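# Return misplaced items to the desk holding their kind

## Task

Find each item sitting on a desk where it does not belong and carry it to the desk that holds the other items of the same type. The robot must stay upright and level throughout; tipping over or finishing tilted means failure. An item only counts as placed if it stays there without the robot holding or propping it at the end.

## Robot and tools

Robot: a Hello Robot Stretch 4, about 1.6 m tall, with one arm. It has an omni-wheel base (rim within 0.23 m of the base origin), a lift on a vertical mast, an arm that telescopes forward, a three-joint wrist and a two-finger gripper. A loose object may occasionally be nudged by something outside the robot's control.

Frames: the base frame sits on the floor under the base centre, x forward, y left, z up. hand_pose, a point between the open fingertips, is reported in this frame; with all wrist joints at zero its axes line up with the base frame, and the printed position may be somewhat off. The odometry frame is where the base frame was when the scene began. base_odometry comes from wheel rotation only, so slipping shows up as travel; heading runs -3.142 to 3.142, positive to the left.

execute_actions: argument "actions" is a list holding one action or nothing (empty just reports state and images). "cameras" picks images: head_camera, head_left_camera, head_right_camera, wrist_camera or all; omitted/null means all, [] means none. An action contains "base", "joints" or both, plus optional "pace" and "contact_limits"; alternatively it is {"end_of_arm": "enable_torque"} alone, which re-powers any wrist or gripper motor that shut off. Motions in one action begin together and may finish at different times.
- base: exactly one relative move from the current position: {"translate_m": d} straight, forward positive, -2 to 2 m; {"strafe_m": d} sideways, left positive, -2 to 2 m; {"rotate_rad": d} in place, counter-clockwise positive, -3.2 to 3.2. The offset is measured from the base pose in the latest state report.
- joints: absolute targets by name: lift_m 0 to 1.2; arm_m 0 to 0.55 (extension); wrist_yaw_rad -1.134 to 4.276 (0 ahead, positive left, 3.14 stowed back, above 3.4 the arm may block); wrist_pitch_rad -1.117 to 4.259 (0 level, 1.57 pointing down); wrist_roll_rad -1.117 to 4.259 (0 fingers level, positive turns clockwise viewed from behind); gripper_m -0.038 to 0.141, the fingertip gap in metres (negative means fingers pressing together). Done tolerances: lift and arm ±0.004, yaw and roll ±0.02, pitch ±0.05, gripper ±0.004. A joint target past its range is clipped and reported; any other bad value or unknown key rejects the whole call. No action runs more than 15 s.
- pace: "slow", "default", "fast", "max" (base up to 0.1/0.3/0.4/0.6 m/s and 1/2/3/4 rad/s). With lift above 0.2 the base is slowed further, down to 0.3 m/s and 1 rad/s at full height.
- contact_limits: {"arm_m": value} from 0 (gentlest) to 0.75 (firmest), default 0.5; the arm stops when it pushes harder.
A joint or base left out of an action may still be driving toward an earlier target without the status showing it. If a result reports a stop, the rest of that reply's motion calls are skipped. To unfold at the start, send lift_m 0.4 with wrist_yaw_rad 0.

wait: {"seconds": 0 to 10}; commands nothing and returns state and images.
zoom_image: {"camera": name, "region": [x0, y0, x1, y1]} in pixels of that camera's most recent full image, top-left origin, at most 504x504.
finished_scene: {"scene": n}; closes the scene permanently after the last command settles and reports success. Replying without any tool call ends everything.

Results: base_status and joint_status describe how each motion ended: "done" (for the base, wheels turned the full amount even if slipping), "off_target" (stopped short, may still push), "contact_stop_at_<key>" (met resistance and holds there), "limit_stop_at_<name>" (a built-in limit), "time_out", "torque_fault". After the stop types the old target is dropped. on_its_own lists what happened uncommanded; "held at" there is the held target, not the actual position. Slack parts: a lift may sag under load, slack wheels may roll. "limit_stop_at_tilt" means lean over 6 degrees; lift, arm and wheels go slack until it eases. "limit_stop_at_own_body" means self-collision was blocked; move away from the body, and beware tilted-up pitch (below -0.2) combined with strong roll (below -0.4 or above 4). lidar_m: 12 distances in 30-degree sectors, first straight ahead then counter-clockwise (4th left, 7th behind, 10th right); "-" is nothing seen or closer than 0.25 m; it sees table tops but can miss glass, thin legs and much behind. wrist_depth_mm: 7x7 median depths 100 to 2000 mm, top-left first, robot body included. turned_by_wheels vs turned_by_imu differing by over ~0.1 rad suggests a collision or slip, and heading error of about their difference. base_tilt in degrees (forward, right positive) carries a fixed bias up to ~1.5. motor_effort is percent of max, peak in brackets, with fixed bias and noise; wheel efforts positive means turning right. A load in a level gripper moves wrist_pitch effort away from 0.

Gripping: command a gap smaller than the object; squeezing harder pulls it toward the wrist. The gripper reading and "done" do not confirm a grasp; a firm squeeze (target 0 or above) usually shows in gripper effort. Stuck fingertips on a surface: raise the lift.

Cameras: head_camera at the mast top looking forward-down (turn the base to look around); head_left_camera and head_right_camera are fisheyes beside it, looking steeper and showing base and arm; wrist_camera looks along the fingers, tips near the image bottom. Calibration is given per camera in OpenCV form; arm-mounted poses can be noticeably off.

Avoid: turning or driving with over 1 kg held and arm_m above 0.2, especially at fast paces; steady hard pushes or pulls, worse when high or with a high contact limit; overloading the wrist (over ~2 kg level causes torque_fault, also pressing the gripper into things); dropping, slamming or knocking items over; ending with an item supported only by the gripper. Shorter robot motion time is better.

Each tool is called after ">>>" as name(argument=value, ...), one argument or row to a line, values as JSON.

## Session

>>> execute_actions(
  actions=[],
)

Scene clock: 0.00 s.
base_odometry: x=+0.000 y=+0.000 heading=+0.000 (m, m, rad; odometry frame)
turned_by_wheels: +0.000 (rad since the last result)
turned_by_imu: +0.000 (rad since the last result)
base_tilt: forward=+0.7 right=-0.4 (deg)
lidar_m: 0.85 0.75 0.76 0.91 1.57 1.63 1.10 0.95 0.95 1.19 1.32 1.32
base_status: not commanded
joint_positions: lift_m=+0.152 arm_m=+0.000 wrist_yaw_rad=+3.167 wrist_pitch_rad=-0.010 wrist_roll_rad=+0.009 gripper_m=+0.057
joint_status: not commanded
motor_effort: lift_m=+18 arm_m=-1 wrist_yaw_rad=+2 wrist_pitch_rad=-6 wrist_roll_rad=-1 gripper_m=-5 wheel_0=+0 wheel_1=-1 wheel_2=+1 (%)
hand_pose: x=-0.1198 y=+0.0801 z=+0.3333 quat_wxyz=(-0.013, +0.005, +0.005, +1.000) (m; base frame)
wrist_depth_mm: - 141 1229 1499 1808 1661 1397 / - 120 153 1464 1863 1618 1397 / - 118 154 1464 1863 1618 1397 / 116 138 198 1464 1863 1618 1397 / 211 1008 1229 1464 1863 1576 1397 / 904 1025 195 1366 210 1430 1336 / 878 854 917 146 931 904 946
pictures: head_camera, head_left_camera, head_right_camera, wrist_camera
Images, in order (width x height): head_camera 420x560, head_left_camera 420x672, head_right_camera 420x672, wrist_camera 616x392.

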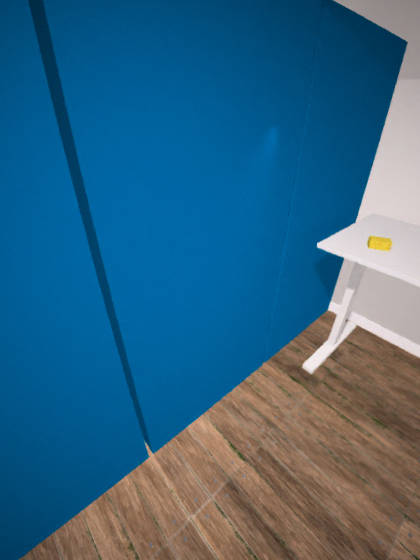

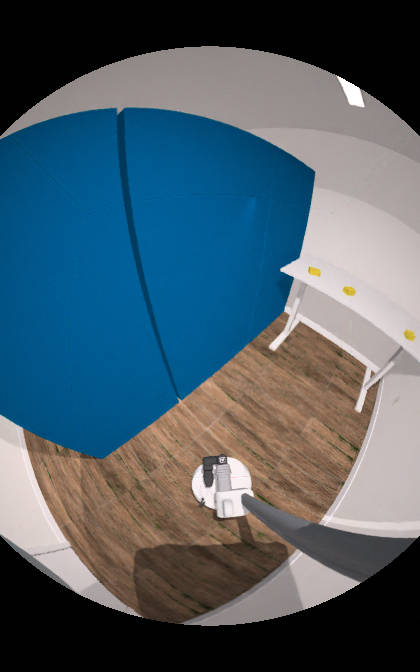

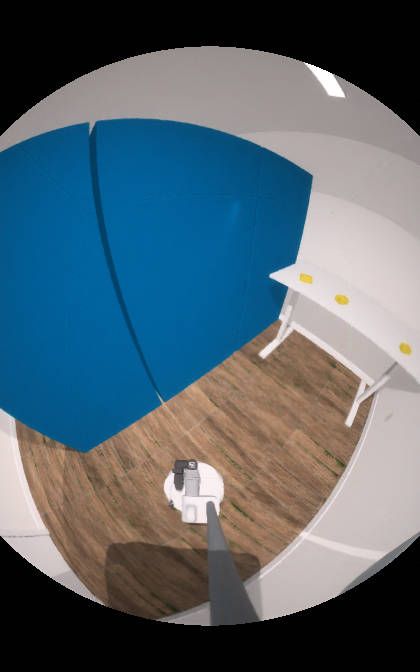

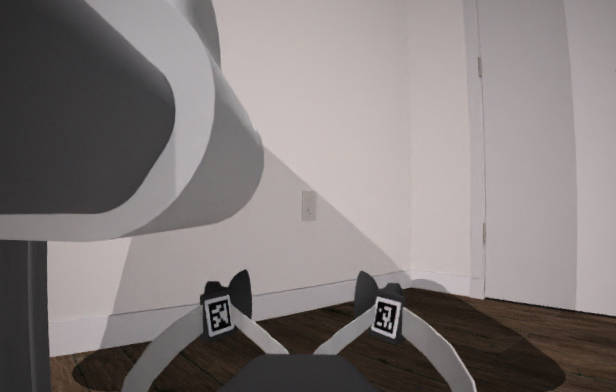

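>>> execute_actions(
  actions=[
    {"base":{"rotate_rad":-0.8},"pace":"fast"},
  ],
  cameras=["head_camera","wrist_camera"],
)

>>> execute_actions(
  actions=[
    {"base":{"rotate_rad":2.6},"pace":"fast"},
  ],
  cameras=["head_camera","head_left_camera"],
)

Scene clock: 4.93 s.
base_odometry: x=+0.000 y=+0.000 heading=-0.800 (m, m, rad; odometry frame)
turned_by_wheels: -0.800 (rad since the last result)
turned_by_imu: -0.795 (rad since the last result)
base_tilt: forward=+0.8 right=-0.4 (deg)
lidar_m: 1.33 1.03 0.76 0.75 0.80 1.70 1.62 1.33 0.99 0.95 1.04 1.38
base_status: done
joint_positions: lift_m=+0.152 arm_m=+0.000 wrist_yaw_rad=+3.167 wrist_pitch_rad=-0.010 wrist_roll_rad=+0.009 gripper_m=+0.057
joint_status: not commanded
motor_effort: lift_m=+18(18) arm_m=-1(1) wrist_yaw_rad=+1(1) wrist_pitch_rad=-6(7) wrist_roll_rad=+0(1) gripper_m=-3(4) wheel_0=+1(10) wheel_1=+1(12) wheel_2=+2(15) (%)
hand_pose: x=-0.1198 y=+0.0801 z=+0.3333 quat_wxyz=(-0.013, +0.005, +0.005, +1.000) (m; base frame)
wrist_depth_mm: - 141 1756 1756 1708 1756 1708 / - 120 153 1756 1756 1708 1756 / - 118 154 1756 1808 1708 1708 / 116 138 199 1756 1756 1708 1708 / 211 1808 1756 1708 1708 1708 1708 / 1205 1397 196 1499 210 1430 1397 / 891 866 904 146 917 891 946
pictures: head_camera, wrist_camera
camera_calibration (this result's frames):
wrist_camera: T_world_to_cam=[[-0.0227135, 0.999482, -0.0227948, -0.0740989], [-0.0688006, -0.0243093, -0.997334, 0.395846], [-0.997372, -0.0210847, 0.0693171, 0.0823654], [0, 0, 0, 1]] pos_world=[0.1077, 0.0854199, 0.387392]
Images, in order (width x height): head_camera 420x560, wrist_camera 616x392.

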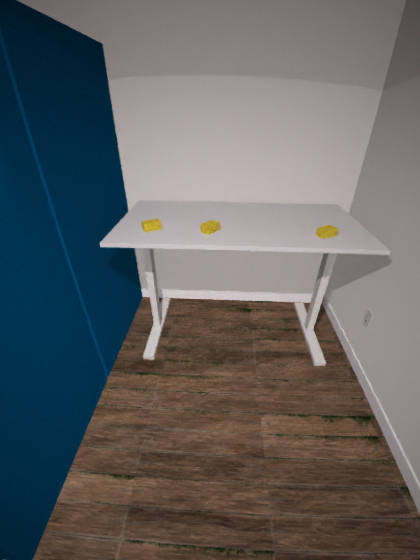

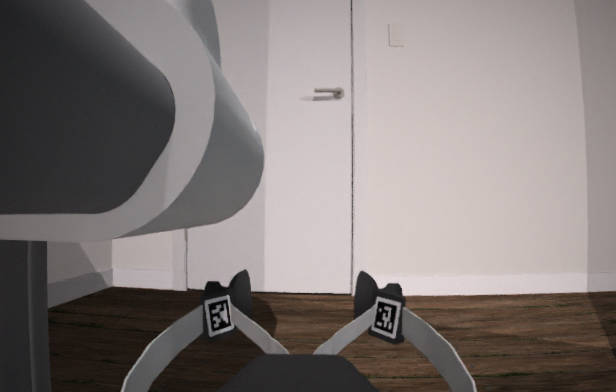

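Scene clock: 7.07 s.
base_odometry: x=+0.000 y=+0.000 heading=+1.799 (m, m, rad; odometry frame)
turned_by_wheels: +2.599 (rad since the last result)
turned_by_imu: +2.582 (rad since the last result)
base_tilt: forward=+0.8 right=-0.4 (deg)
lidar_m: 1.68 1.57 1.32 0.99 0.94 1.02 1.40 1.33 1.03 0.77 0.75 0.78
base_status: done
joint_positions: lift_m=+0.152 arm_m=+0.000 wrist_yaw_rad=+3.167 wrist_pitch_rad=-0.010 wrist_roll_rad=+0.009 gripper_m=+0.057
joint_status: not commanded
motor_effort: lift_m=+18(18) arm_m=-1(1) wrist_yaw_rad=+1(1) wrist_pitch_rad=-6(5) wrist_roll_rad=+0(1) gripper_m=-2(2) wheel_0=-3(12) wheel_1=-3(11) wheel_2=-5(15) (%)
hand_pose: x=-0.1198 y=+0.0801 z=+0.3333 quat_wxyz=(-0.013, +0.005, +0.005, +1.000) (m; base frame)
wrist_depth_mm: - 140 - - 1430 1078 878 / - 120 153 1921 1464 1078 878 / - 118 154 1983 1430 1078 891 / 116 138 198 1921 1430 1078 891 / 212 - - 1921 1397 1060 891 / 1182 1397 196 1499 210 1078 866 / 878 866 917 146 931 891 854
pictures: head_camera, head_left_camera
Images, in order (width x height): head_camera 420x560, head_left_camera 420x672.

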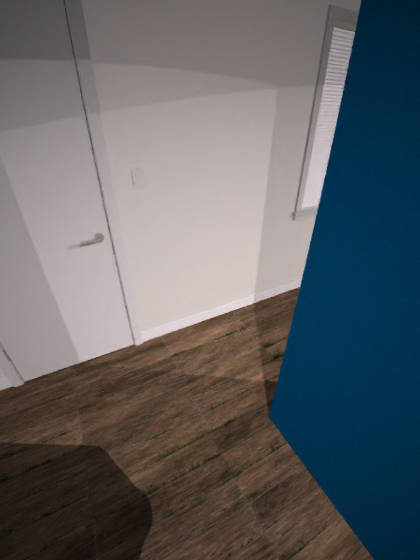

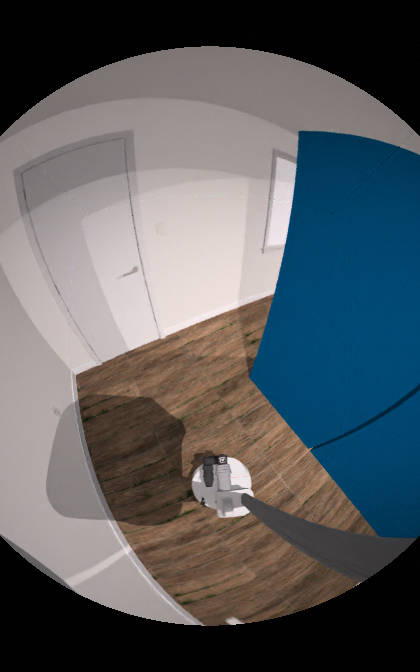

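>>> execute_actions(
  actions=[
    {"base":{"rotate_rad":-1.06},"pace":"fast"},
  ],
  cameras=[],
)

>>> execute_actions(
  actions=[
    {"base":{"strafe_m":1.17},"pace":"max"},
  ],
  cameras=["head_camera","head_right_camera"],
)

Scene clock: 14.17 s.
base_odometry: x=+0.000 y=+0.000 heading=+0.740 (m, m, rad; odometry frame)
turned_by_wheels: -1.059 (rad since the last result)
turned_by_imu: -1.052 (rad since the last result)
base_tilt: forward=+0.7 right=-0.4 (deg)
lidar_m: 0.75 0.78 1.70 1.56 1.34 1.01 0.96 1.02 1.39 1.32 1.04 0.79
base_status: done
joint_positions: lift_m=+0.152 arm_m=+0.000 wrist_yaw_rad=+3.167 wrist_pitch_rad=-0.010 wrist_roll_rad=+0.009 gripper_m=+0.057
joint_status: not commanded
motor_effort: lift_m=+18(18) arm_m=-1(1) wrist_yaw_rad=+0(1) wrist_pitch_rad=-6(6) wrist_roll_rad=+0(1) gripper_m=-3(3) wheel_0=+4(13) wheel_1=+4(11) wheel_2=+5(12) (%)
hand_pose: x=-0.1198 y=+0.0801 z=+0.3333 quat_wxyz=(-0.013, +0.005, +0.005, +1.000) (m; base frame)
wrist_depth_mm: - 141 1098 1098 1098 1078 1098 / - 120 153 1098 1078 1078 1060 / - 118 154 1078 1078 1078 1060 / 116 138 198 1078 1060 1060 1042 / 211 1098 1078 1078 1060 1060 1042 / 1078 1098 195 1078 211 1060 1060 / 878 866 917 146 917 891 946
pictures: none
No camera images: the call's "cameras" was empty. Leave "cameras" out to get every camera's image.

Scene clock: 17.43 s.
base_odometry: x=-0.789 y=+0.864 heading=+0.741 (m, m, rad; odometry frame)
turned_by_wheels: +0.000 (rad since the last result)
turned_by_imu: +0.001 (rad since the last result)
base_tilt: forward=+0.7 right=-0.3 (deg)
lidar_m: 1.64 0.66 0.40 0.41 0.47 0.67 0.92 0.97 1.34 2.51 1.10 0.94
base_status: done
joint_positions: lift_m=+0.152 arm_m=+0.000 wrist_yaw_rad=+3.167 wrist_pitch_rad=-0.010 wrist_roll_rad=+0.009 gripper_m=+0.057
joint_status: not commanded
motor_effort: lift_m=+18(18) arm_m=-1(1) wrist_yaw_rad=+1(2) wrist_pitch_rad=-6(7) wrist_roll_rad=-1(1) gripper_m=-2(1) wheel_0=+3(23) wheel_1=-2(19) wheel_2=+0(4) (%)
hand_pose: x=-0.1198 y=+0.0800 z=+0.3333 quat_wxyz=(-0.013, +0.005, +0.005, +1.000) (m; base frame)
wrist_depth_mm: - 141 1078 1060 1042 854 554 / - 120 153 1060 1042 854 564 / - 118 154 1060 1042 866 559 / 116 138 198 1042 1042 866 559 / 211 1042 1060 1042 1025 854 554 / 1060 1060 195 1042 211 842 564 / 878 854 904 146 931 732 554
pictures: head_camera, head_right_camera
Images, in order (width x height): head_camera 420x560, head_right_camera 420x672.

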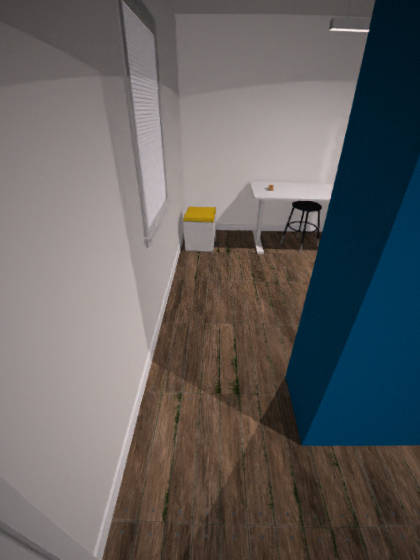

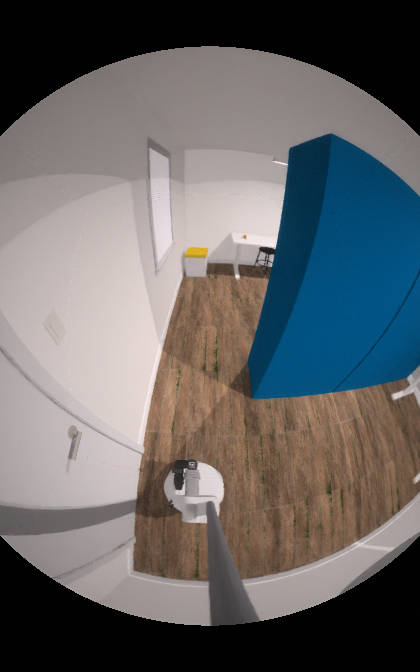

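>>> execute_actions(
  actions=[
    {"base":{"translate_m":1.75},"pace":"max"},
  ],
  cameras=[],
)

>>> execute_actions(
  actions=[
    {"base":{"rotate_rad":-0.8},"pace":"fast"},
  ],
  cameras=["head_camera","head_right_camera"],
)

Scene clock: 25.83 s.
base_odometry: x=+0.502 y=+2.045 heading=+0.741 (m, m, rad; odometry frame)
turned_by_wheels: +0.000 (rad since the last result)
turned_by_imu: -0.002 (rad since the last result)
base_tilt: forward=+0.7 right=-0.4 (deg)
lidar_m: 1.34 0.52 0.39 0.36 0.43 0.61 1.75 0.75 0.73 2.18 1.77 1.38
base_status: done
joint_positions: lift_m=+0.152 arm_m=+0.000 wrist_yaw_rad=+3.167 wrist_pitch_rad=-0.010 wrist_roll_rad=+0.009 gripper_m=+0.057
joint_status: not commanded
motor_effort: lift_m=+18(18) arm_m=-1(1) wrist_yaw_rad=+0(0) wrist_pitch_rad=-6(6) wrist_roll_rad=-1(1) gripper_m=-3(4) wheel_0=+3(17) wheel_1=+3(13) wheel_2=-2(20) (%)
hand_pose: x=-0.1198 y=+0.0801 z=+0.3333 quat_wxyz=(-0.013, +0.005, +0.005, +1.000) (m; base frame)
wrist_depth_mm: - 141 - - 1576 723 508 / - 120 153 - 1537 732 508 / - 118 154 - 1576 741 504 / 116 138 198 - 1537 741 504 / 211 - - - 1537 732 500 / 854 1366 195 1499 210 732 508 / 842 866 917 146 917 634 504
pictures: none
No camera images: the call's "cameras" was empty. Leave "cameras" out to get every camera's image.

Scene clock: 27.13 s.
base_odometry: x=+0.502 y=+2.045 heading=-0.059 (m, m, rad; odometry frame)
turned_by_wheels: -0.800 (rad since the last result)
turned_by_imu: -0.794 (rad since the last result)
base_tilt: forward=+0.8 right=-0.4 (deg)
lidar_m: 1.47 1.35 0.72 0.43 0.37 0.36 0.47 0.86 1.07 0.74 1.03 2.56
base_status: done
joint_positions: lift_m=+0.152 arm_m=+0.000 wrist_yaw_rad=+3.167 wrist_pitch_rad=-0.010 wrist_roll_rad=+0.009 gripper_m=+0.057
joint_status: not commanded
motor_effort: lift_m=+18(18) arm_m=-1(1) wrist_yaw_rad=+1(0) wrist_pitch_rad=-7(6) wrist_roll_rad=-1(1) gripper_m=-4(2) wheel_0=+2(10) wheel_1=+1(11) wheel_2=+4(11) (%)
hand_pose: x=-0.1198 y=+0.0801 z=+0.3333 quat_wxyz=(-0.013, +0.005, +0.005, +1.000) (m; base frame)
wrist_depth_mm: - 140 741 640 508 418 368 / - 120 153 627 504 418 368 / - 118 154 627 504 415 370 / 116 138 198 621 500 418 368 / 211 1138 809 621 500 415 366 / 1182 1138 195 615 211 413 364 / 878 854 778 146 492 394 359
pictures: head_camera, head_right_camera
Images, in order (width x height): head_camera 420x560, head_right_camera 420x672.

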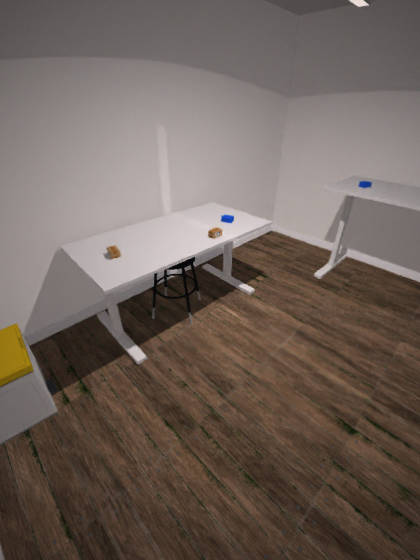

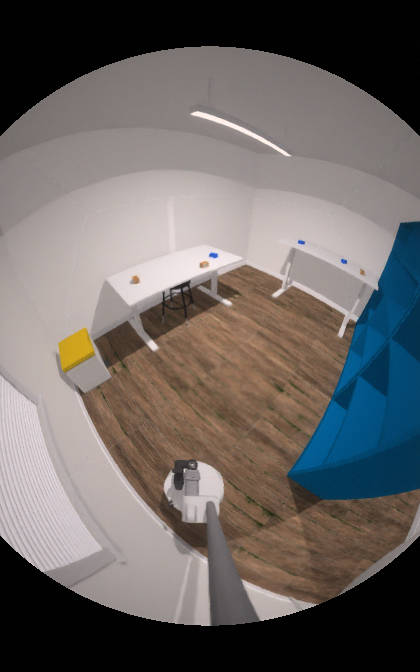

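>>> execute_actions(
  actions=[
    {"base":{"rotate_rad":-0.42},"pace":"fast"},
  ],
  cameras=[],
)

>>> execute_actions(
  actions=[
    {"base":{"translate_m":1.8},"joints":{"lift_m":0.75,"wrist_yaw_rad":0,"gripper_m":0.13},"pace":"max"},
  ],
  cameras=["head_camera"],
)

>>> execute_actions(
  actions=[
    {"base":{"rotate_rad":1.19},"joints":{"wrist_pitch_rad":0.6},"pace":"fast"},
  ],
  cameras=["head_camera","wrist_camera"],
)

Scene clock: 35.73 s.
base_odometry: x=+0.502 y=+2.045 heading=-0.478 (m, m, rad; odometry frame)
turned_by_wheels: -0.419 (rad since the last result)
turned_by_imu: -0.417 (rad since the last result)
base_tilt: forward=+0.8 right=-0.4 (deg)
lidar_m: 2.17 1.42 1.34 0.63 0.41 0.36 0.38 0.52 1.08 0.92 0.74 1.28
base_status: done
joint_positions: lift_m=+0.152 arm_m=+0.000 wrist_yaw_rad=+3.167 wrist_pitch_rad=-0.010 wrist_roll_rad=+0.009 gripper_m=+0.057
joint_status: not commanded
motor_effort: lift_m=+18(18) arm_m=-1(1) wrist_yaw_rad=+2(2) wrist_pitch_rad=-6(6) wrist_roll_rad=-1(2) gripper_m=-2(3) wheel_0=+2(12) wheel_1=+4(13) wheel_2=+5(12) (%)
hand_pose: x=-0.1198 y=+0.0801 z=+0.3333 quat_wxyz=(-0.013, +0.005, +0.005, +1.000) (m; base frame)
wrist_depth_mm: - 140 569 535 488 445 418 / - 120 153 530 484 442 415 / - 118 154 535 484 442 415 / 116 138 199 525 484 442 410 / 211 640 574 525 477 436 410 / 699 647 195 521 211 433 410 / 699 640 569 146 473 424 407
pictures: none
No camera images: the call's "cameras" was empty. Leave "cameras" out to get every camera's image.

Scene clock: 40.23 s.
base_odometry: x=+2.101 y=+1.217 heading=-0.477 (m, m, rad; odometry frame)
turned_by_wheels: +0.000 (rad since the last result)
turned_by_imu: -0.002 (rad since the last result)
base_tilt: forward=+0.7 right=-0.4 (deg)
lidar_m: 0.90 0.64 0.57 0.60 0.76 1.79 2.10 1.27 1.14 1.18 0.97 0.88
base_status: done
joint_positions: lift_m=+0.750 arm_m=+0.000 wrist_yaw_rad=+0.000 wrist_pitch_rad=-0.010 wrist_roll_rad=+0.009 gripper_m=+0.130
joint_status: all done
motor_effort: lift_m=+19(22) arm_m=-1(1) wrist_yaw_rad=+1(3) wrist_pitch_rad=-6(6) wrist_roll_rad=-1(2) gripper_m=-1(4) wheel_0=+1(12) wheel_1=+2(8) wheel_2=-1(20) (%)
hand_pose: x=+0.4593 y=-0.0874 z=+0.9309 quat_wxyz=(+1.000, +0.005, -0.005, +0.000) (m; base frame)
wrist_depth_mm: 1430 1808 1708 1537 1430 1308 1229 / 1430 1756 1708 1537 1430 1308 1229 / 1397 1808 1661 1537 1430 1336 1205 / 1397 1756 1661 1537 1366 1281 1229 / 1397 1756 1661 1537 1366 1255 1182 / 1430 1537 1576 1537 1366 1255 1205 / 1397 1708 1661 143 1366 1281 1205
pictures: head_camera
Images, in order (width x height): head_camera 420x560.

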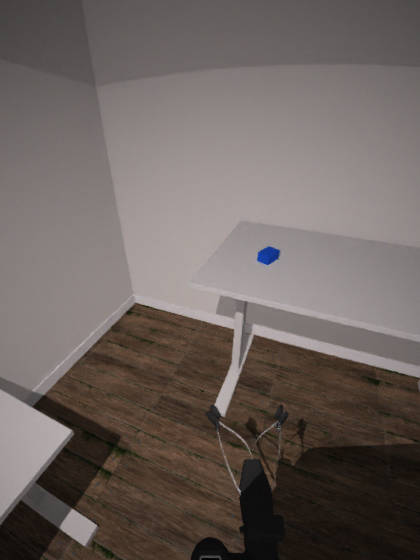

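Scene clock: 41.93 s.
base_odometry: x=+2.101 y=+1.218 heading=+0.712 (m, m, rad; odometry frame)
turned_by_wheels: +1.189 (rad since the last result)
turned_by_imu: +1.181 (rad since the last result)
base_tilt: forward=+0.7 right=-0.4 (deg)
lidar_m: 0.59 0.62 0.85 2.04 2.15 1.20 1.14 1.21 0.92 0.89 0.93 0.62
base_status: done
joint_positions: lift_m=+0.750 arm_m=+0.000 wrist_yaw_rad=+0.000 wrist_pitch_rad=+0.601 wrist_roll_rad=+0.009 gripper_m=+0.130
joint_status: all done
motor_effort: lift_m=+19(19) arm_m=-1(1) wrist_yaw_rad=-1(1) wrist_pitch_rad=-4(3) wrist_roll_rad=-1(1) gripper_m=+0(1) wheel_0=-4(10) wheel_1=-4(11) wheel_2=-4(12) (%)
hand_pose: x=+0.4087 y=-0.0874 z=+0.7649 quat_wxyz=(+0.955, +0.004, +0.296, -0.001) (m; base frame)
wrist_depth_mm: 1078 1042 1060 1078 1078 1098 1098 / 750 732 715 661 741 1160 1182 / 469 508 512 508 508 1255 1281 / 433 430 415 415 415 439 1430 / 1336 1336 1397 1336 1397 1397 1397 / 1138 891 1138 1138 1098 1138 1160 / 976 1008 1008 143 1008 991 1025
pictures: head_camera, wrist_camera
camera_calibration (this result's frames):
wrist_camera: T_world_to_cam=[[-0.0150893, -0.999739, -0.0171474, -0.0670202], [-0.515459, 0.0224726, -0.856619, 0.937547], [0.856781, -0.00408707, -0.515664, 0.267171], [0, 0, 0, 1]] pos_world=[0.253348, -0.0869799, 0.939742]
Images, in order (width x height): head_camera 420x560, wrist_camera 616x392.

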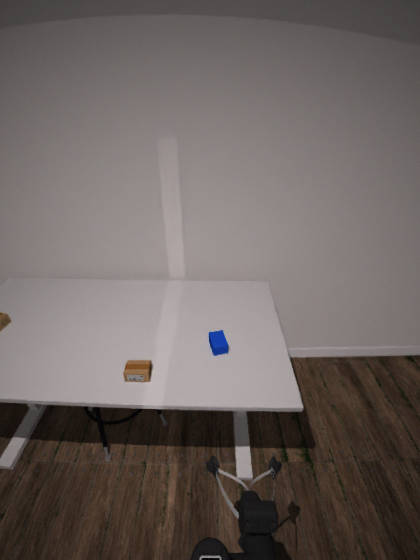

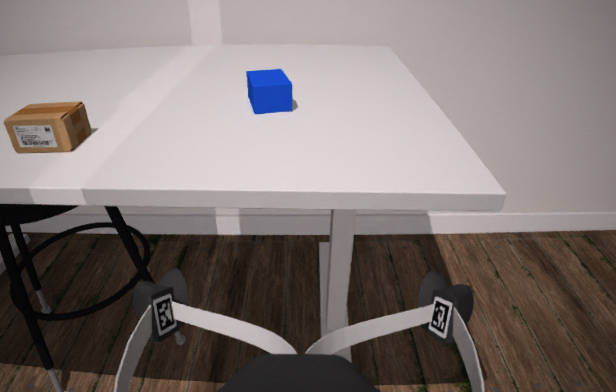

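>>> execute_actions(
  actions=[
    {"base":{"strafe_m":0.055},"joints":{"lift_m":0.76,"arm_m":0.33},"pace":"fast"},
  ],
  cameras=["head_camera","wrist_camera"],
)

Scene clock: 50.67 s.
base_odometry: x=+2.065 y=+1.259 heading=+0.712 (m, m, rad; odometry frame)
turned_by_wheels: +0.000 (rad since the last result)
turned_by_imu: +0.000 (rad since the last result)
base_tilt: forward=+0.7 right=-0.3 (deg)
lidar_m: 0.59 0.62 0.88 1.98 2.07 1.19 1.15 1.22 0.98 0.94 0.98 0.62
base_status: done
joint_positions: lift_m=+0.760 arm_m=+0.329 wrist_yaw_rad=+0.000 wrist_pitch_rad=+0.602 wrist_roll_rad=+0.009 gripper_m=+0.130
joint_status: all done
motor_effort: lift_m=+20(21) arm_m=+5(5) wrist_yaw_rad=-1(1) wrist_pitch_rad=-5(5) wrist_roll_rad=-1(2) gripper_m=-1(0) wheel_0=+0(14) wheel_1=+2(10) wheel_2=+0(6) (%)
hand_pose: x=+0.7380 y=-0.0874 z=+0.7748 quat_wxyz=(+0.955, +0.004, +0.296, -0.001) (m; base frame)
wrist_depth_mm: 759 768 768 778 778 778 788 / 788 759 741 750 759 842 842 / 530 525 525 525 530 574 931 / 404 402 407 329 410 413 976 / 327 332 334 310 334 334 334 / 274 259 272 282 265 270 278 / 241 238 241 143 242 239 -
pictures: head_camera, wrist_camera
camera_calibration (this result's frames):
wrist_camera: T_world_to_cam=[[-0.0150226, -0.99974, -0.0171455, -0.0619167], [-0.515561, 0.022437, -0.856559, 1.11577], [0.856721, -0.00402825, -0.515764, -0.00970504], [0, 0, 0, 1]] pos_world=[0.58263, -0.0869742, 0.949653]
Images, in order (width x height): head_camera 420x560, wrist_camera 616x392.

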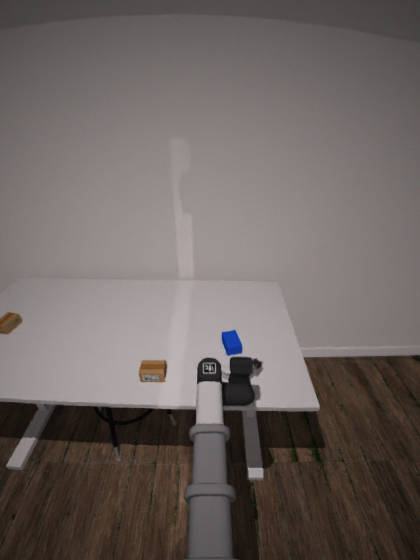

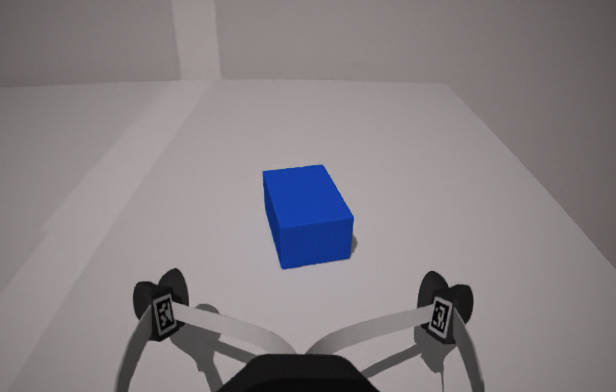

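>>> execute_actions(
  actions=[
    {"joints":{"lift_m":0.75,"arm_m":0.45}},
  ],
  cameras=["wrist_camera"],
)

>>> execute_actions(
  actions=[
    {"joints":{"gripper_m":0.02}},
  ],
  cameras=["wrist_camera"],
)

Scene clock: 56.87 s.
base_odometry: x=+2.065 y=+1.259 heading=+0.712 (m, m, rad; odometry frame)
turned_by_wheels: +0.000 (rad since the last result)
turned_by_imu: +0.000 (rad since the last result)
base_tilt: forward=+0.7 right=-0.4 (deg)
lidar_m: 0.59 0.62 0.89 1.98 2.05 1.21 1.16 1.20 0.99 0.92 0.98 0.61
base_status: not commanded
joint_positions: lift_m=+0.750 arm_m=+0.449 wrist_yaw_rad=+0.000 wrist_pitch_rad=+0.602 wrist_roll_rad=+0.009 gripper_m=+0.130
joint_status: all done
motor_effort: lift_m=+15(18) arm_m=+5(5) wrist_yaw_rad=-1(1) wrist_pitch_rad=-5(4) wrist_roll_rad=+0(1) gripper_m=+1(1) wheel_0=+0(0) wheel_1=+2(2) wheel_2=+0(0) (%)
hand_pose: x=+0.8579 y=-0.0874 z=+0.7651 quat_wxyz=(+0.955, +0.004, +0.296, -0.001) (m; base frame)
wrist_depth_mm: 661 654 661 668 668 668 676 / 691 691 699 691 707 715 723 / 508 504 504 500 512 517 788 / 387 389 389 392 394 392 397 / 312 315 319 252 320 319 319 / 262 248 251 213 216 257 265 / 229 228 230 143 231 229 -
pictures: wrist_camera
camera_calibration (this result's frames):
wrist_camera: T_world_to_cam=[[-0.0151227, -0.999739, -0.0171445, -0.0602182], [-0.515614, 0.0224881, -0.856526, 1.16938], [0.856687, -0.00411301, -0.51582, -0.117405], [0, 0, 0, 1]] pos_world=[0.702616, -0.0869824, 0.940008]
Images, in order (width x height): wrist_camera 616x392.

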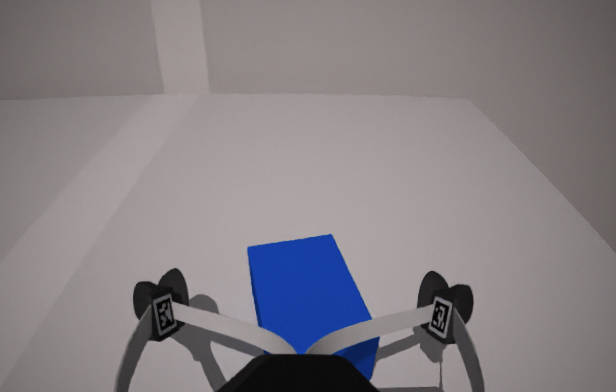

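Scene clock: 58.87 s.
base_odometry: x=+2.065 y=+1.259 heading=+0.712 (m, m, rad; odometry frame)
turned_by_wheels: +0.000 (rad since the last result)
turned_by_imu: +0.000 (rad since the last result)
base_tilt: forward=+0.8 right=-0.3 (deg)
lidar_m: 0.59 0.63 0.89 1.99 2.06 1.21 1.15 1.20 0.98 0.93 0.98 0.58
base_status: not commanded
joint_positions: lift_m=+0.750 arm_m=+0.449 wrist_yaw_rad=+0.000 wrist_pitch_rad=+0.602 wrist_roll_rad=+0.009 gripper_m=+0.020
joint_status: all done
motor_effort: lift_m=+16(16) arm_m=+5(5) wrist_yaw_rad=+0(1) wrist_pitch_rad=-5(6) wrist_roll_rad=-1(1) gripper_m=-19(21) wheel_0=+0(0) wheel_1=+2(2) wheel_2=+0(0) (%)
hand_pose: x=+0.8579 y=-0.0874 z=+0.7651 quat_wxyz=(+0.955, +0.004, +0.296, -0.001) (m; base frame)
wrist_depth_mm: 661 661 661 668 668 676 668 / 699 691 699 699 707 723 723 / 508 504 500 504 508 517 798 / 387 387 389 392 392 394 394 / 312 314 319 243 320 320 319 / 262 265 199 206 193 267 266 / 229 221 229 182 224 224 -
pictures: wrist_camera
camera_calibration (this result's frames):
wrist_camera: T_world_to_cam=[[-0.0151401, -0.999738, -0.0171436, -0.0602083], [-0.515663, 0.0224965, -0.856496, 1.16938], [0.856658, -0.00412714, -0.515869, -0.117341], [0, 0, 0, 1]] pos_world=[0.702616, -0.0869837, 0.940004]
Images, in order (width x height): wrist_camera 616x392.

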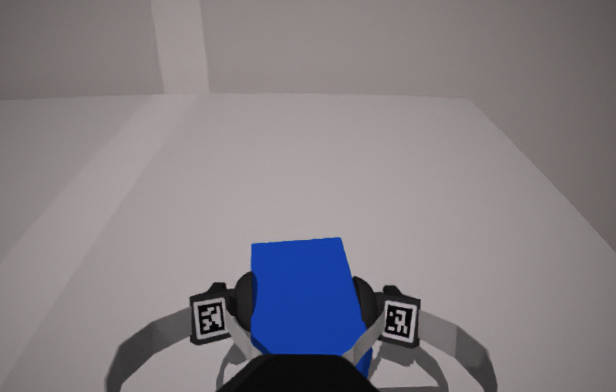

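>>> execute_actions(
  actions=[
    {"joints":{"lift_m":0.8}},
  ],
  cameras=[],
)

>>> execute_actions(
  actions=[
    {"base":{"rotate_rad":-1.57},"joints":{"lift_m":1.07,"arm_m":0.2}},
  ],
  cameras=["head_camera","wrist_camera","head_right_camera"],
)

Scene clock: 64.30 s.
base_odometry: x=+2.065 y=+1.259 heading=+0.712 (m, m, rad; odometry frame)
turned_by_wheels: +0.000 (rad since the last result)
turned_by_imu: +0.000 (rad since the last result)
base_tilt: forward=+0.8 right=-0.4 (deg)
lidar_m: 0.59 0.61 0.90 2.00 2.08 1.20 1.14 1.20 0.99 0.95 0.97 0.61
base_status: not commanded
joint_positions: lift_m=+0.800 arm_m=+0.449 wrist_yaw_rad=+0.000 wrist_pitch_rad=+0.602 wrist_roll_rad=+0.009 gripper_m=+0.020
joint_status: all done
motor_effort: lift_m=+21(21) arm_m=+5(5) wrist_yaw_rad=+0(1) wrist_pitch_rad=-5(5) wrist_roll_rad=+0(0) gripper_m=-18(19) wheel_0=+0(0) wheel_1=+2(1) wheel_2=+0(0) (%)
hand_pose: x=+0.8579 y=-0.0874 z=+0.8147 quat_wxyz=(+0.955, +0.004, +0.296, -0.001) (m; base frame)
wrist_depth_mm: 661 654 668 668 668 668 661 / 707 715 715 723 723 723 723 / 621 621 621 615 627 759 798 / 473 477 477 480 480 484 878 / 384 387 392 244 394 394 402 / 320 325 199 206 193 329 327 / 282 273 282 181 276 274 289
pictures: none
No camera images: the call's "cameras" was empty. Leave "cameras" out to get every camera's image.

Scene clock: 66.47 s.
base_odometry: x=+2.065 y=+1.259 heading=-0.857 (m, m, rad; odometry frame)
turned_by_wheels: -1.569 (rad since the last result)
turned_by_imu: -1.559 (rad since the last result)
base_tilt: forward=+0.7 right=-0.4 (deg)
lidar_m: 0.92 0.98 0.60 0.59 0.64 0.86 2.03 2.10 1.20 1.16 1.21 1.00
base_status: done
joint_positions: lift_m=+1.070 arm_m=+0.201 wrist_yaw_rad=+0.000 wrist_pitch_rad=+0.602 wrist_roll_rad=+0.009 gripper_m=+0.020
joint_status: all done
motor_effort: lift_m=+20(24) arm_m=-4(6) wrist_yaw_rad=+1(3) wrist_pitch_rad=-6(6) wrist_roll_rad=-1(1) gripper_m=-20(19) wheel_0=+4(10) wheel_1=+4(8) wheel_2=+5(12) (%)
hand_pose: x=+0.6095 y=-0.0875 z=+1.0846 quat_wxyz=(+0.955, +0.004, +0.297, -0.001) (m; base frame)
wrist_depth_mm: 1182 1182 1182 1205 1205 1205 1205 / 1229 1042 1008 1008 1008 1078 1098 / 715 715 715 715 715 732 741 / 609 609 609 609 615 615 621 / 1708 1708 1661 243 1708 1708 1205 / 1499 1537 199 205 193 1537 1464 / 1336 1308 1308 182 1336 1308 1336
pictures: head_camera, head_right_camera, wrist_camera
camera_calibration (this result's frames):
wrist_camera: T_world_to_cam=[[-0.0154264, -0.999734, -0.0171356, -0.0583932], [-0.515971, 0.0226389, -0.856307, 1.31492], [0.856467, -0.00436823, -0.516184, 0.26078], [0, 0, 0, 1]] pos_world=[0.454211, -0.0870068, 1.25958]
Images, in order (width x height): head_camera 420x560, head_right_camera 420x672, wrist_camera 616x392.

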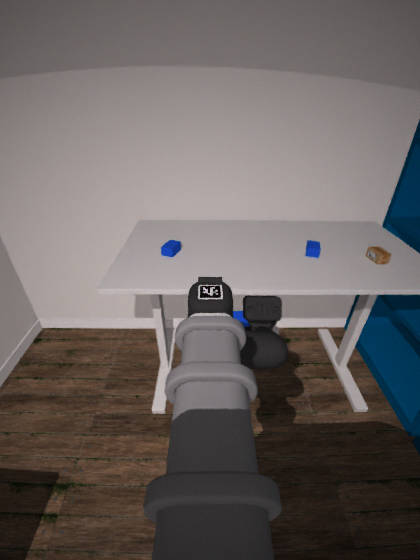

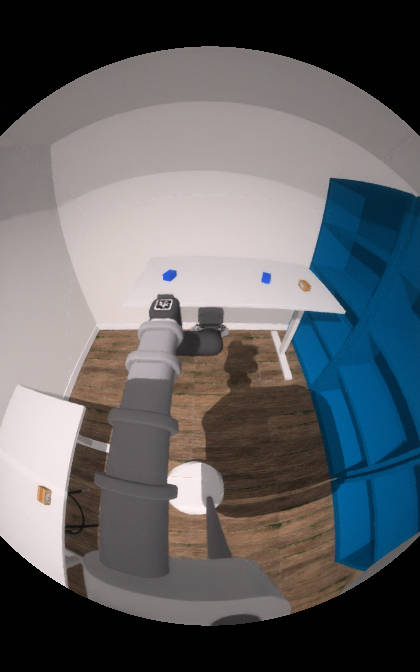

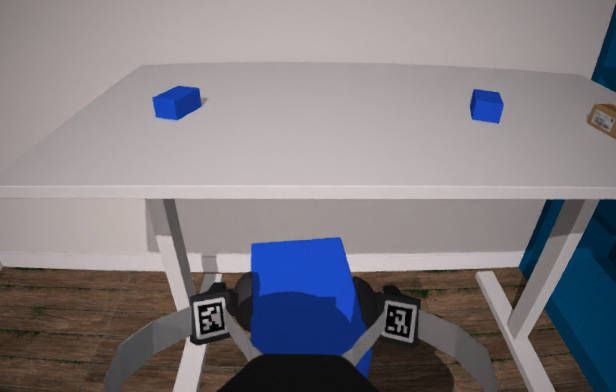

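>>> execute_actions(
  actions=[
    {"base":{"translate_m":0.3},"joints":{"lift_m":1.02,"arm_m":0.42},"pace":"fast"},
  ],
  cameras=["wrist_camera"],
)

Scene clock: 71.67 s.
base_odometry: x=+2.261 y=+1.033 heading=-0.857 (m, m, rad; odometry frame)
turned_by_wheels: +0.000 (rad since the last result)
turned_by_imu: -0.001 (rad since the last result)
base_tilt: forward=+0.7 right=-0.4 (deg)
lidar_m: 0.63 0.66 1.48 0.57 0.61 0.85 2.32 1.66 1.20 1.13 0.91 0.67
base_status: done
joint_positions: lift_m=+1.020 arm_m=+0.419 wrist_yaw_rad=+0.000 wrist_pitch_rad=+0.602 wrist_roll_rad=+0.009 gripper_m=+0.020
joint_status: all done
motor_effort: lift_m=+16(20) arm_m=+5(1) wrist_yaw_rad=+0(1) wrist_pitch_rad=-6(7) wrist_roll_rad=+0(0) gripper_m=-21(21) wheel_0=+3(8) wheel_1=+4(10) wheel_2=-4(14) (%)
hand_pose: x=+0.8279 y=-0.0874 z=+1.0350 quat_wxyz=(+0.955, +0.004, +0.296, -0.001) (m; base frame)
wrist_depth_mm: 691 707 699 715 707 715 715 / 741 741 750 750 750 759 768 / 603 597 597 597 603 609 615 / 379 459 459 466 466 466 473 / 347 375 377 244 379 379 375 / 310 314 199 205 193 317 314 / 273 262 272 182 267 264 -
pictures: wrist_camera
camera_calibration (this result's frames):
wrist_camera: T_world_to_cam=[[-0.015143, -0.999738, -0.0171363, -0.0560414], [-0.515941, 0.0224931, -0.856329, 1.38509], [0.85649, -0.00412607, -0.516147, 0.0480158], [0, 0, 0, 1]] pos_world=[0.672649, -0.0869835, 1.20991]
Images, in order (width x height): wrist_camera 616x392.

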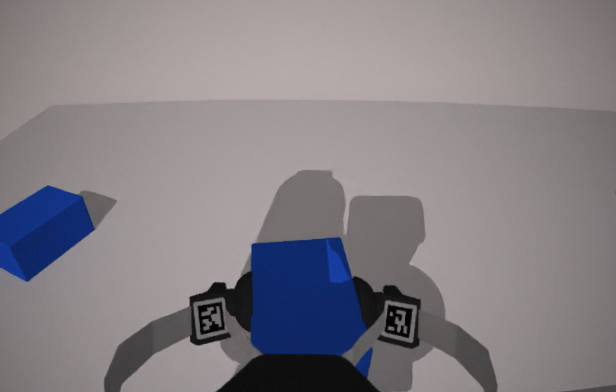

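>>> execute_actions(
  actions=[
    {"joints":{"lift_m":0.982},"pace":"slow"},
  ],
  cameras=[],
)

>>> execute_actions(
  actions=[
    {"joints":{"gripper_m":0.14}},
  ],
  cameras=["wrist_camera"],
)

>>> execute_actions(
  actions=[
    {"joints":{"lift_m":1.06,"arm_m":0.2},"pace":"fast"},
  ],
  cameras=[],
)

>>> execute_actions(
  actions=[
    {"base":{"strafe_m":-0.69},"pace":"fast"},
  ],
  cameras=["head_camera","wrist_camera"],
)

Scene clock: 82.50 s.
base_odometry: x=+2.261 y=+1.033 heading=-0.857 (m, m, rad; odometry frame)
turned_by_wheels: +0.000 (rad since the last result)
turned_by_imu: +0.000 (rad since the last result)
base_tilt: forward=+0.7 right=-0.4 (deg)
lidar_m: 0.64 0.67 1.47 0.57 0.61 0.87 2.33 1.67 1.21 1.15 0.91 0.66
base_status: not commanded
joint_positions: lift_m=+0.982 arm_m=+0.419 wrist_yaw_rad=+0.000 wrist_pitch_rad=+0.602 wrist_roll_rad=+0.009 gripper_m=+0.020
joint_status: all done
motor_effort: lift_m=+15(14) arm_m=+4(5) wrist_yaw_rad=+0(0) wrist_pitch_rad=-5(6) wrist_roll_rad=-1(1) gripper_m=-20(20) wheel_0=+3(3) wheel_1=+4(4) wheel_2=-4(4) (%)
hand_pose: x=+0.8279 y=-0.0874 z=+0.9970 quat_wxyz=(+0.955, +0.004, +0.296, -0.001) (m; base frame)
wrist_depth_mm: 699 691 699 715 715 723 715 / 715 723 715 715 723 741 732 / 512 508 508 512 512 517 525 / 347 389 392 394 394 397 399 / 314 317 320 244 324 322 322 / 264 267 198 205 193 271 268 / 232 224 231 181 227 225 -
pictures: none
No camera images: the call's "cameras" was empty. Leave "cameras" out to get every camera's image.

Scene clock: 84.67 s.
base_odometry: x=+2.261 y=+1.033 heading=-0.857 (m, m, rad; odometry frame)
turned_by_wheels: +0.000 (rad since the last result)
turned_by_imu: +0.000 (rad since the last result)
base_tilt: forward=+0.7 right=-0.4 (deg)
lidar_m: 0.64 0.67 1.46 0.57 0.62 0.86 2.33 1.67 1.21 1.15 0.93 0.66
base_status: not commanded
joint_positions: lift_m=+0.982 arm_m=+0.419 wrist_yaw_rad=+0.000 wrist_pitch_rad=+0.602 wrist_roll_rad=+0.009 gripper_m=+0.140
joint_status: all done
motor_effort: lift_m=+15(15) arm_m=+5(4) wrist_yaw_rad=+0(1) wrist_pitch_rad=-5(6) wrist_roll_rad=-2(1) gripper_m=-1(20) wheel_0=+3(3) wheel_1=+4(4) wheel_2=-4(4) (%)
hand_pose: x=+0.8279 y=-0.0874 z=+0.9970 quat_wxyz=(+0.955, +0.004, +0.296, -0.001) (m; base frame)
wrist_depth_mm: 691 699 707 707 715 723 715 / 715 723 715 715 732 741 732 / 512 508 504 508 512 521 525 / 347 392 394 397 397 399 399 / 315 319 319 255 324 324 322 / 264 210 263 216 272 253 270 / 232 230 232 146 233 231 -
pictures: wrist_camera
camera_calibration (this result's frames):
wrist_camera: T_world_to_cam=[[-0.015143, -0.999738, -0.0171362, -0.0566912], [-0.515941, 0.022493, -0.856329, 1.35262], [0.85649, -0.00412617, -0.516146, 0.0284444], [0, 0, 0, 1]] pos_world=[0.672651, -0.0869835, 1.172]
Images, in order (width x height): wrist_camera 616x392.

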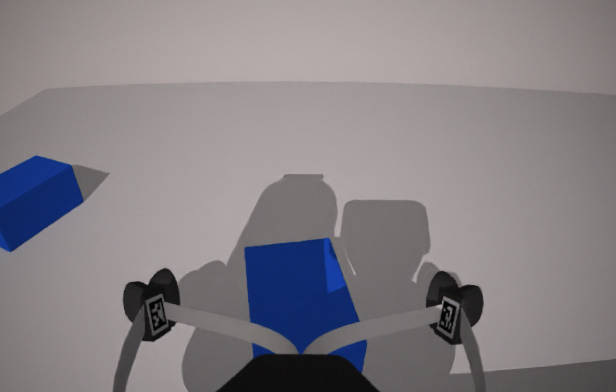

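Scene clock: 86.17 s.
base_odometry: x=+2.261 y=+1.033 heading=-0.857 (m, m, rad; odometry frame)
turned_by_wheels: +0.000 (rad since the last result)
turned_by_imu: +0.000 (rad since the last result)
base_tilt: forward=+0.7 right=-0.4 (deg)
lidar_m: 0.64 0.67 1.47 0.57 0.62 0.87 2.33 1.65 1.21 1.15 0.92 0.67
base_status: not commanded
joint_positions: lift_m=+1.060 arm_m=+0.201 wrist_yaw_rad=+0.000 wrist_pitch_rad=+0.602 wrist_roll_rad=+0.009 gripper_m=+0.140
joint_status: all done
motor_effort: lift_m=+20(23) arm_m=-4(5) wrist_yaw_rad=+1(1) wrist_pitch_rad=-6(6) wrist_roll_rad=+0(0) gripper_m=+0(0) wheel_0=+3(3) wheel_1=+4(4) wheel_2=-4(4) (%)
hand_pose: x=+0.6095 y=-0.0875 z=+1.0747 quat_wxyz=(+0.955, +0.004, +0.296, -0.001) (m; base frame)
wrist_depth_mm: 904 891 904 917 917 917 917 / 960 946 946 960 946 960 960 / 699 691 699 691 699 707 723 / 530 535 535 496 539 539 544 / 427 433 436 427 439 439 436 / 359 210 368 370 370 345 366 / 325 327 327 146 330 332 332
pictures: none
No camera images: the call's "cameras" was empty. Leave "cameras" out to get every camera's image.

Scene clock: 89.50 s.
base_odometry: x=+1.739 y=+0.581 heading=-0.857 (m, m, rad; odometry frame)
turned_by_wheels: +0.000 (rad since the last result)
turned_by_imu: +0.000 (rad since the last result)
base_tilt: forward=+0.7 right=-0.4 (deg)
lidar_m: 0.63 0.67 0.93 1.28 1.34 1.93 2.32 0.67 0.49 0.45 0.49 0.66
base_status: done
joint_positions: lift_m=+1.060 arm_m=+0.201 wrist_yaw_rad=+0.000 wrist_pitch_rad=+0.602 wrist_roll_rad=+0.009 gripper_m=+0.140
joint_status: not commanded
motor_effort: lift_m=+20(20) arm_m=-4(5) wrist_yaw_rad=+0(3) wrist_pitch_rad=-6(5) wrist_roll_rad=-2(1) gripper_m=-3(0) wheel_0=+1(15) wheel_1=-3(13) wheel_2=+0(5) (%)
hand_pose: x=+0.6095 y=-0.0874 z=+1.0747 quat_wxyz=(+0.955, +0.004, +0.296, -0.001) (m; base frame)
wrist_depth_mm: 904 891 904 904 917 878 878 / 946 931 946 960 960 904 904 / 699 691 691 691 691 750 621 / 530 530 535 492 539 564 831 / 427 430 436 439 439 439 1025 / 359 210 370 373 370 343 364 / 325 324 327 146 327 327 332
pictures: head_camera, wrist_camera
camera_calibration (this result's frames):
wrist_camera: T_world_to_cam=[[-0.0153017, -0.999736, -0.0171391, -0.0586054], [-0.515784, 0.0225766, -0.856421, 1.30648], [0.856582, -0.00426467, -0.515993, 0.255368], [0, 0, 0, 1]] pos_world=[0.454222, -0.0869968, 1.24966]
Images, in order (width x height): head_camera 420x560, wrist_camera 616x392.

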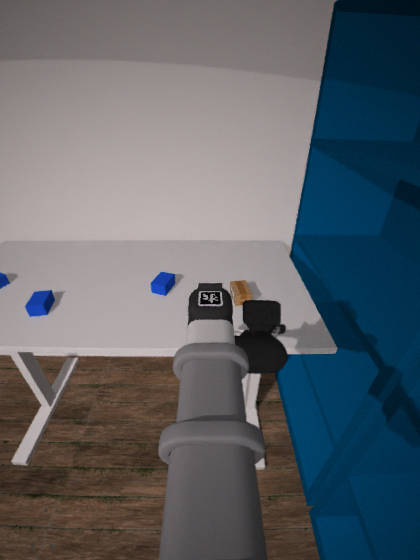

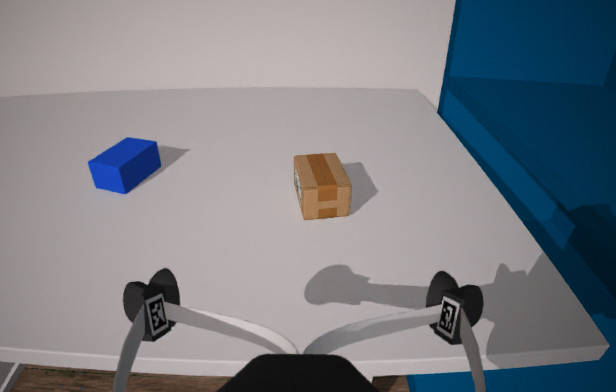

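>>> execute_actions(
  actions=[
    {"base":{"strafe_m":-0.022},"joints":{"lift_m":0.981,"arm_m":0.485}},
  ],
  cameras=["wrist_camera"],
)

>>> execute_actions(
  actions=[
    {"joints":{"gripper_m":0.02}},
  ],
  cameras=["wrist_camera"],
)

Scene clock: 95.83 s.
base_odometry: x=+1.723 y=+0.567 heading=-0.857 (m, m, rad; odometry frame)
turned_by_wheels: +0.000 (rad since the last result)
turned_by_imu: +0.000 (rad since the last result)
base_tilt: forward=+0.7 right=-0.4 (deg)
lidar_m: 0.62 0.66 0.93 1.29 1.34 1.89 2.33 0.64 0.46 0.42 0.45 0.64
base_status: done
joint_positions: lift_m=+0.981 arm_m=+0.484 wrist_yaw_rad=+0.000 wrist_pitch_rad=+0.602 wrist_roll_rad=+0.009 gripper_m=+0.140
joint_status: all done
motor_effort: lift_m=+16(18) arm_m=+5(5) wrist_yaw_rad=+0(2) wrist_pitch_rad=-4(5) wrist_roll_rad=-1(0) gripper_m=+0(1) wheel_0=+3(10) wheel_1=-1(11) wheel_2=+1(2) (%)
hand_pose: x=+0.8929 y=-0.0874 z=+0.9961 quat_wxyz=(+0.955, +0.004, +0.296, -0.001) (m; base frame)
wrist_depth_mm: 640 647 640 654 654 647 603 / 676 676 668 676 683 676 627 / 508 508 504 508 508 544 621 / 389 392 389 394 394 394 759 / 314 317 319 247 322 322 322 / 264 209 268 208 254 251 266 / 231 229 234 146 232 230 -
pictures: wrist_camera
camera_calibration (this result's frames):
wrist_camera: T_world_to_cam=[[-0.0151293, -0.999739, -0.017142, -0.0557272], [-0.515624, 0.0224894, -0.85652, 1.38528], [0.856681, -0.00411974, -0.515829, -0.0282108], [0, 0, 0, 1]] pos_world=[0.737606, -0.0869829, 1.17101]
Images, in order (width x height): wrist_camera 616x392.

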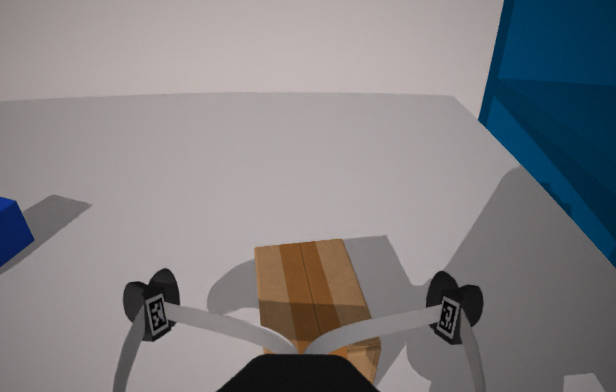

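Scene clock: 98.00 s.
base_odometry: x=+1.723 y=+0.567 heading=-0.857 (m, m, rad; odometry frame)
turned_by_wheels: +0.000 (rad since the last result)
turned_by_imu: +0.000 (rad since the last result)
base_tilt: forward=+0.8 right=-0.4 (deg)
lidar_m: 0.63 0.67 0.93 1.29 1.36 1.88 2.32 0.62 0.45 0.43 0.45 0.64
base_status: not commanded
joint_positions: lift_m=+0.981 arm_m=+0.484 wrist_yaw_rad=+0.000 wrist_pitch_rad=+0.602 wrist_roll_rad=+0.009 gripper_m=+0.020
joint_status: all done
motor_effort: lift_m=+16(16) arm_m=+5(5) wrist_yaw_rad=+0(1) wrist_pitch_rad=-7(7) wrist_roll_rad=-1(1) gripper_m=-21(19) wheel_0=+3(3) wheel_1=+0(0) wheel_2=+0(0) (%)
hand_pose: x=+0.8928 y=-0.0874 z=+0.9960 quat_wxyz=(+0.955, +0.004, +0.297, -0.001) (m; base frame)
wrist_depth_mm: 634 647 647 647 647 647 609 / 676 668 676 683 683 676 627 / 508 504 504 504 508 544 621 / 387 387 389 389 394 397 585 / 314 317 319 236 322 320 319 / 262 266 198 199 191 268 266 / 230 222 229 175 224 224 -
pictures: wrist_camera
camera_calibration (this result's frames):
wrist_camera: T_world_to_cam=[[-0.0152503, -0.999737, -0.0171332, -0.0556582], [-0.516111, 0.0225466, -0.856225, 1.38525], [0.856386, -0.00421508, -0.516319, -0.0274495], [0, 0, 0, 1]] pos_world=[0.737603, -0.086992, 1.17096]
Images, in order (width x height): wrist_camera 616x392.

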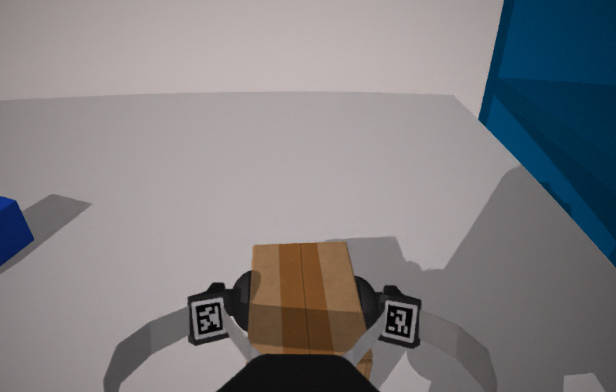

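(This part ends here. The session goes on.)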